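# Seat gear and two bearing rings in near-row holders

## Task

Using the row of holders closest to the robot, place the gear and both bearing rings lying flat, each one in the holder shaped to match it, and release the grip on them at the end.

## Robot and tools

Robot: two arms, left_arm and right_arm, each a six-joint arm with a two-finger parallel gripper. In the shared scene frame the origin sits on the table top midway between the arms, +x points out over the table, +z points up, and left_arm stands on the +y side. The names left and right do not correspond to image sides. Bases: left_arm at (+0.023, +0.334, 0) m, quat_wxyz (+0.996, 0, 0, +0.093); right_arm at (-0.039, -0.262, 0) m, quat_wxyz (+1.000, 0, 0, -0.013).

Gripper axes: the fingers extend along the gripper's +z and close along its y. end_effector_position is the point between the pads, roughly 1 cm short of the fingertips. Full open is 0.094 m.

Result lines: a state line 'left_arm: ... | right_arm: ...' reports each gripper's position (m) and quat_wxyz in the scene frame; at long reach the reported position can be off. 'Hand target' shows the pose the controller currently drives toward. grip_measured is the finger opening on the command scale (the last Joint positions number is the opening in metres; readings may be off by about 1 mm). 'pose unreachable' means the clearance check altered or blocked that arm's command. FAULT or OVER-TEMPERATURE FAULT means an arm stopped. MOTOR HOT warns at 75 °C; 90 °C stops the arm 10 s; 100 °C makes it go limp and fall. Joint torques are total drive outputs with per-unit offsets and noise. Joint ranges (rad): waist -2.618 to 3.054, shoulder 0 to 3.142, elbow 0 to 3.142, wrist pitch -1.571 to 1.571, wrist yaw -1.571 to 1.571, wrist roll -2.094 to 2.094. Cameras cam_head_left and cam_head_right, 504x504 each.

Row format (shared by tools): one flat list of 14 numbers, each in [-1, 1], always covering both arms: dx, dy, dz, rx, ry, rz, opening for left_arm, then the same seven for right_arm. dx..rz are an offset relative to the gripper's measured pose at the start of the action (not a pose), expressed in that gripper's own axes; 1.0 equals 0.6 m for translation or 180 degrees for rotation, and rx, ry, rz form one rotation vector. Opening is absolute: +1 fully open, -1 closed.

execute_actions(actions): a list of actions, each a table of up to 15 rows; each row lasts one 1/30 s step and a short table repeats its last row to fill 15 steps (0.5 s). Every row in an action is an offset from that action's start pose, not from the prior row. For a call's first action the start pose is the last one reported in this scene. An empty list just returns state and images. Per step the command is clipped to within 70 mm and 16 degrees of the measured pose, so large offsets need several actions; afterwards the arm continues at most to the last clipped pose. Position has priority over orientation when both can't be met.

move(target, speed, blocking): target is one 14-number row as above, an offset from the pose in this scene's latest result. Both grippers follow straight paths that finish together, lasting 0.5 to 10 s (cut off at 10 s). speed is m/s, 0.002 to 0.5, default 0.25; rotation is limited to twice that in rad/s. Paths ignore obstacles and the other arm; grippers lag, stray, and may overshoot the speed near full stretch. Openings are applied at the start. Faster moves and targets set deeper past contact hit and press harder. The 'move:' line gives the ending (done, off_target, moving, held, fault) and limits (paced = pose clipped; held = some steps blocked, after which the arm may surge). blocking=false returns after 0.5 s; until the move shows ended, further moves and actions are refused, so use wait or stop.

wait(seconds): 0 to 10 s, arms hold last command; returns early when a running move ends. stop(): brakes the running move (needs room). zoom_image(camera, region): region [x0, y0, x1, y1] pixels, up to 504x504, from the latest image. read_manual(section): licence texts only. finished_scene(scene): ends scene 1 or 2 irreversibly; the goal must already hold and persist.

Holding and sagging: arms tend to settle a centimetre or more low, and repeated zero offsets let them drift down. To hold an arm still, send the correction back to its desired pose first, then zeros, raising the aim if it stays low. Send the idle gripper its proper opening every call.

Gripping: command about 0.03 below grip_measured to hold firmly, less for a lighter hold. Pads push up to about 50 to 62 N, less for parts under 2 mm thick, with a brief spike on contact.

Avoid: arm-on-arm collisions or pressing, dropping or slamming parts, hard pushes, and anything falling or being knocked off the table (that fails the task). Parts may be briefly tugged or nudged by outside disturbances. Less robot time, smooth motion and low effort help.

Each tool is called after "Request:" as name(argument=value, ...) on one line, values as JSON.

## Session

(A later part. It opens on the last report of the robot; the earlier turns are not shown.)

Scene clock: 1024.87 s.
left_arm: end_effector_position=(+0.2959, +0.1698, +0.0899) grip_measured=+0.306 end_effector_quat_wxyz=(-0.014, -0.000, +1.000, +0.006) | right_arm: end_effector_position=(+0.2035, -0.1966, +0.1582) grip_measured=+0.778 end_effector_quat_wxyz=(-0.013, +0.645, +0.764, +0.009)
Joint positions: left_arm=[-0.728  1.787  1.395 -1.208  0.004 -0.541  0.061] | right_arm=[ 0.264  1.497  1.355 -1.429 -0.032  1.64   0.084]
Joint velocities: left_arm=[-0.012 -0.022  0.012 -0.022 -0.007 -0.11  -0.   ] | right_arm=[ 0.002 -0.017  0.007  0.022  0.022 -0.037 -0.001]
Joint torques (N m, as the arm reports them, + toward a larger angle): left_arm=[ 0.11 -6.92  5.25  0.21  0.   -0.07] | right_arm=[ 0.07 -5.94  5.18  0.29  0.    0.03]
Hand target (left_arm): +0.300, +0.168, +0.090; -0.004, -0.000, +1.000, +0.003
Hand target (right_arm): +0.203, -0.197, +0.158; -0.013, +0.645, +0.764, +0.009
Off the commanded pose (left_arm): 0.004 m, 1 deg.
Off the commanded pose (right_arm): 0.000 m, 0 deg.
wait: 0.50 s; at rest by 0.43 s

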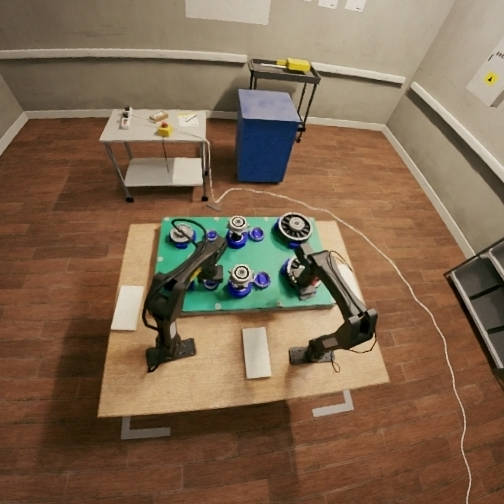

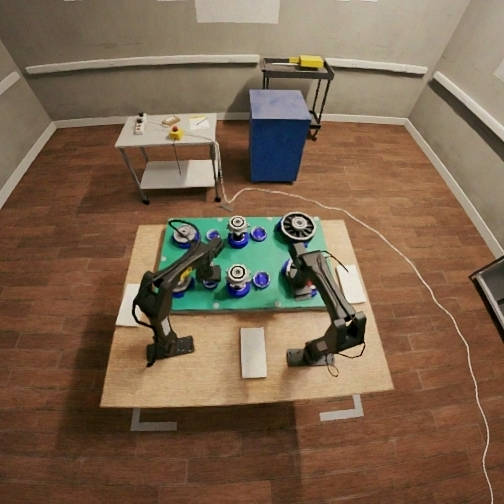

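Request:
execute_actions(actions=[[[0,0,0,0,0,0,0.32, 0,0,0,0,0,0,0.78],[0,0,0,0,0,0,0.35, 0,0,0,0,0,0,0.78],[0,0,0,0,0,0,0.38, 0,0,0,0,0,0,0.78],[0,0,0,0,0,0,0.41, 0,0,0,0,0,0,0.78],[0,0,0,0,0,0,0.44, 0,0,0,0,0,0,0.78],[0,0,0,0,0,0,0.47, 0,0,0,0,0,0,0.78]]])

Request:
move(target=[0,0,-0.08,0,0,0,0.47, 0,0,0,0,0,0,0.78], speed=0.06)

Request:
move(target=[0.25,0.05,-0.05,0,0,0,0.47, 0,0,0,0,0,0,0.78], speed=0.2)

Scene clock: 1031.00 s.
left_arm: end_effector_position=(+0.2959, +0.1697, +0.0899) grip_measured=+0.468 end_effector_quat_wxyz=(-0.014, -0.000, +1.000, +0.005) | right_arm: end_effector_position=(+0.2034, -0.1965, +0.1582) grip_measured=+0.778 end_effector_quat_wxyz=(-0.013, +0.645, +0.764, +0.010)
Joint positions: left_arm=[-0.728  1.787  1.395 -1.208  0.005 -0.541  0.069] | right_arm=[ 0.264  1.497  1.355 -1.429 -0.033  1.64   0.084]
Joint velocities: left_arm=[-0.007 -0.007 -0.007  0.066 -0.007 -0.007  0.   ] | right_arm=[-0.002 -0.007 -0.002 -0.022  0.066 -0.037  0.001]
Joint torques (N m, as the arm reports them, + toward a larger angle): left_arm=[-0.16 -6.72  5.67 -0.07  0.03 -0.05] | right_arm=[ 0.02 -5.83  5.29  0.33 -0.04  0.03]
Hand target (left_arm): +0.296, +0.170, +0.090; -0.014, -0.000, +1.000, +0.006
Hand target (right_arm): +0.203, -0.197, +0.158; -0.013, +0.645, +0.764, +0.009
Off the commanded pose (left_arm): 0.000 m, 0 deg.
Off the commanded pose (right_arm): 0.000 m, 0 deg.

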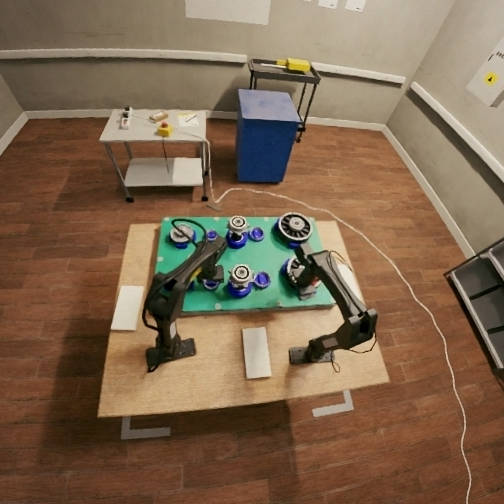

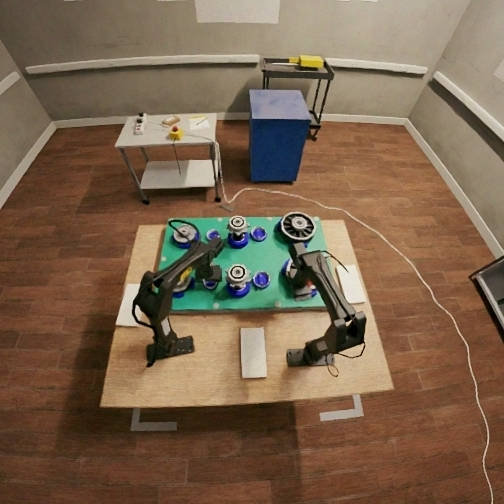

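Scene clock: 1032.30 s.
left_arm: end_effector_position=(+0.2944, +0.1705, +0.1289) grip_measured=+0.468 end_effector_quat_wxyz=(-0.022, -0.000, +1.000, +0.010) | right_arm: end_effector_position=(+0.2034, -0.1964, +0.1582) grip_measured=+0.778 end_effector_quat_wxyz=(-0.014, +0.645, +0.764, +0.010)
Joint positions: left_arm=[-0.728  1.787  1.55  -1.381  0.005 -0.541  0.069] | right_arm=[ 0.264  1.497  1.355 -1.429 -0.033  1.64   0.084]
Joint velocities: left_arm=[ 0.012  0.012 -0.022 -0.007  0.007  0.081  0.001] | right_arm=[ 0.002 -0.022 -0.002 -0.007  0.007  0.037 -0.   ]
Joint torques (N m, as the arm reports them, + toward a larger angle): left_arm=[ 0.37 -7.23  7.9  -0.14  0.05  0.  ] | right_arm=[-0.04 -5.91  5.04  0.31 -0.05  0.06]
Hand target (left_arm): +0.297, +0.170, +0.138; -0.014, -0.000, +1.000, +0.005
Hand target (right_arm): +0.203, -0.197, +0.158; -0.013, +0.645, +0.764, +0.010
Off the commanded pose (left_arm): 0.009 m, 1 deg.
Off the commanded pose (right_arm): 0.000 m, 0 deg.
move: done

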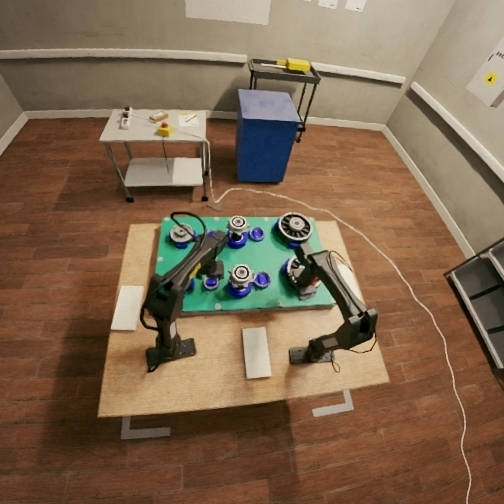

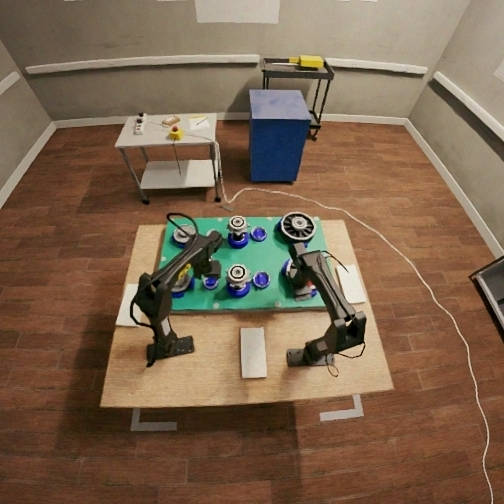

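Scene clock: 1033.63 s.
left_arm: end_effector_position=(+0.1532, +0.2005, +0.1627) grip_measured=+0.468 end_effector_quat_wxyz=(-0.017, -0.000, +1.000, +0.006) | right_arm: end_effector_position=(+0.2033, -0.1962, +0.1583) grip_measured=+0.778 end_effector_quat_wxyz=(-0.014, +0.645, +0.764, +0.010)
Joint positions: left_arm=[-0.974  1.285  1.2   -1.519  0.014 -0.787  0.069] | right_arm=[ 0.264  1.497  1.355 -1.429 -0.035  1.64   0.084]
Joint velocities: left_arm=[ 0.002 -0.007 -0.007 -0.066  0.066 -0.007 -0.   ] | right_arm=[-0.012  0.017 -0.007 -0.007  0.066  0.007 -0.001]
Joint torques (N m, as the arm reports them, + toward a larger angle): left_arm=[-0.93 -3.46  4.85 -0.19  0.08 -0.11] | right_arm=[ 0.   -5.89  5.18  0.3  -0.03  0.  ]
Hand target (left_arm): +0.148, +0.204, +0.163; -0.020, +0.000, +1.000, +0.010
Hand target (right_arm): +0.203, -0.196, +0.158; -0.014, +0.645, +0.764, +0.010
Off the commanded pose (left_arm): 0.008 m, 1 deg.
Off the commanded pose (right_arm): 0.000 m, 0 deg.
move: done

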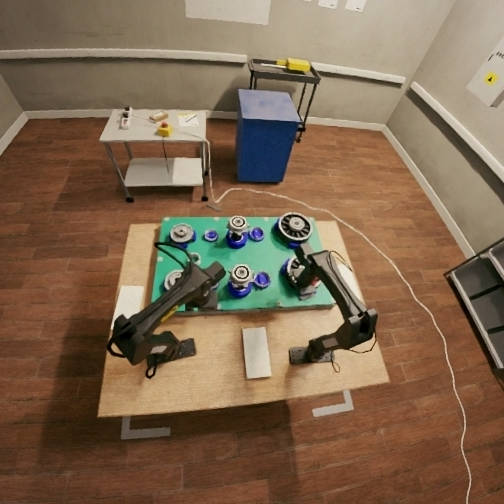

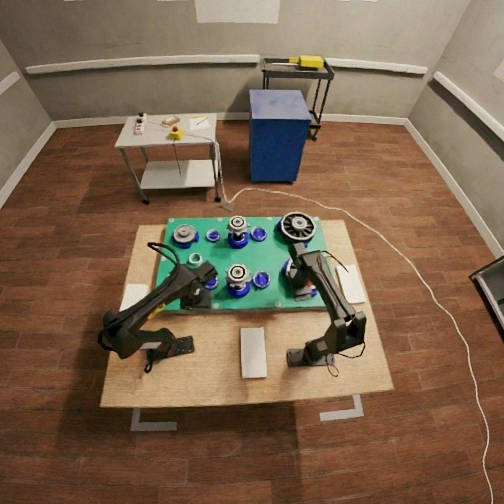

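Request:
move(target=[0.22,-0.14,0.07,0,0,0,0.47, 0,0,0,0,0,0,0.78], speed=0.25)

Request:
zoom_image(camera="cam_head_left", region=[155, 215, 245, 305])

Request:
zoom_image(camera="cam_head_right", region=[155, 215, 245, 305])

Scene clock: 1038.53 s.
left_arm: end_effector_position=(+0.0232, +0.1220, +0.1248) grip_measured=+0.468 end_effector_quat_wxyz=(-0.019, -0.001, +1.000, +0.010) | right_arm: end_effector_position=(+0.2033, -0.1961, +0.1583) grip_measured=+0.778 end_effector_quat_wxyz=(-0.014, +0.645, +0.764, +0.010)
Joint positions: left_arm=[-1.729  1.359  1.105 -1.336  0.037 -1.544  0.069] | right_arm=[ 0.264  1.497  1.355 -1.429 -0.035  1.64   0.084]
Joint velocities: left_arm=[ 0.002 -0.007 -0.017 -0.007  0.022 -0.051 -0.001] | right_arm=[ 0.007  0.022  0.012  0.007  0.022  0.022 -0.   ]
Joint torques (N m, as the arm reports them, + toward a larger angle): left_arm=[-0.93 -3.09  6.26  0.06 -0.04 -0.05] | right_arm=[-0.11 -5.92  5.25  0.31 -0.04  0.04]
Hand target (left_arm): +0.023, +0.119, +0.126; -0.012, -0.000, +1.000, +0.003
Hand target (right_arm): +0.203, -0.196, +0.158; -0.014, +0.645, +0.764, +0.010
Off the commanded pose (left_arm): 0.006 m, 0 deg.
Off the commanded pose (right_arm): 0.000 m, 0 deg.
move: done

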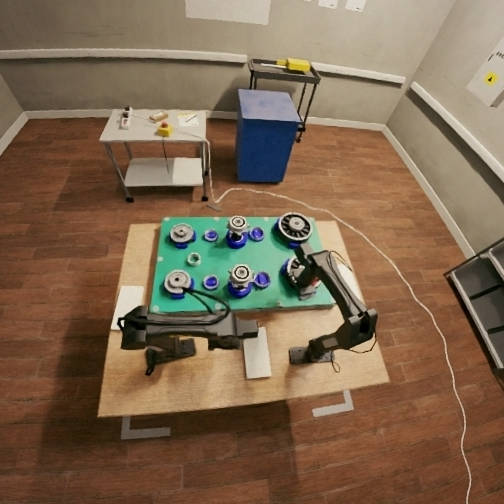

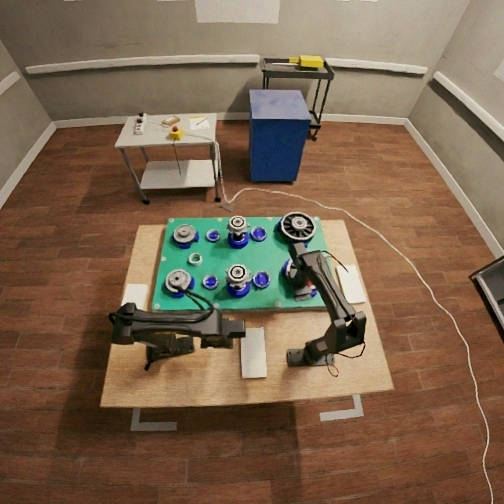

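Region (155, 215, 245, 305) of cam_head_left's 504x504 image, scaled by 5.600, with more detail than that image has.

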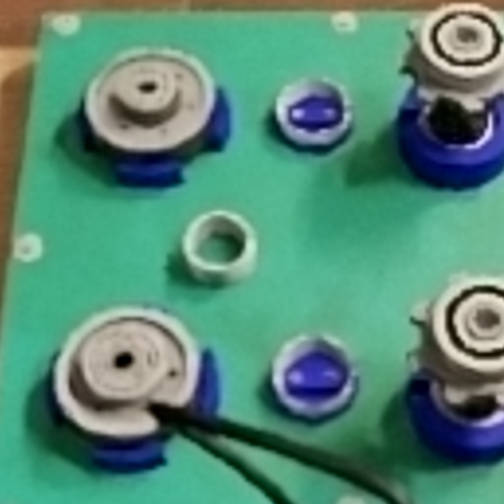

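Region (155, 215, 245, 305) of cam_head_right's 504x504 image, scaled by 5.600, with more detail than that image has.

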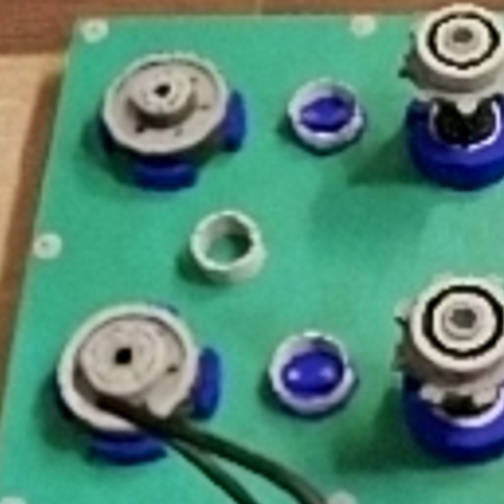

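Request:
zoom_image(camera="cam_head_left", region=[158, 262, 200, 304])

Request:
zoom_image(camera="cam_head_left", region=[162, 215, 204, 257])

Request:
zoom_image(camera="cam_head_left", region=[195, 265, 230, 300])

Region (158, 262, 200, 304) of cam_head_left's 504x504 image, scaled by 12.000, with more detail than that image has.

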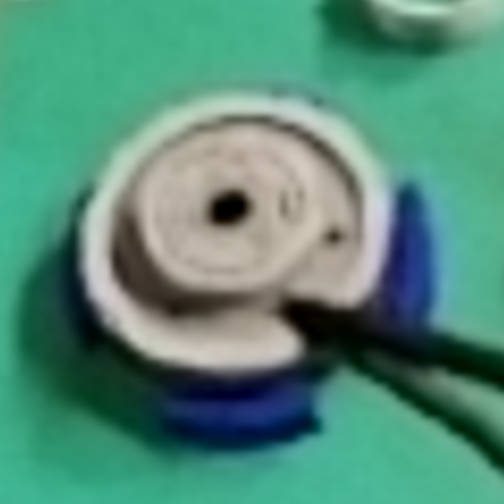

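Region (162, 215, 204, 257) of cam_head_left's 504x504 image, scaled by 12.000, with more detail than that image has.

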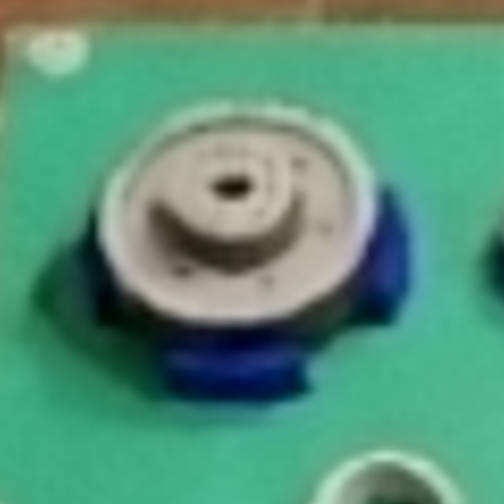

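Region (195, 265, 230, 300) of cam_head_left's 504x504 image, scaled by 14.400, with more detail than that image has.

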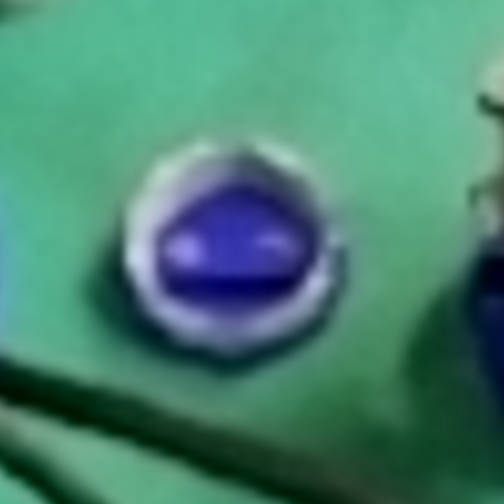

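Request:
finished_scene(scene=1)

The scene is finished: the task was done.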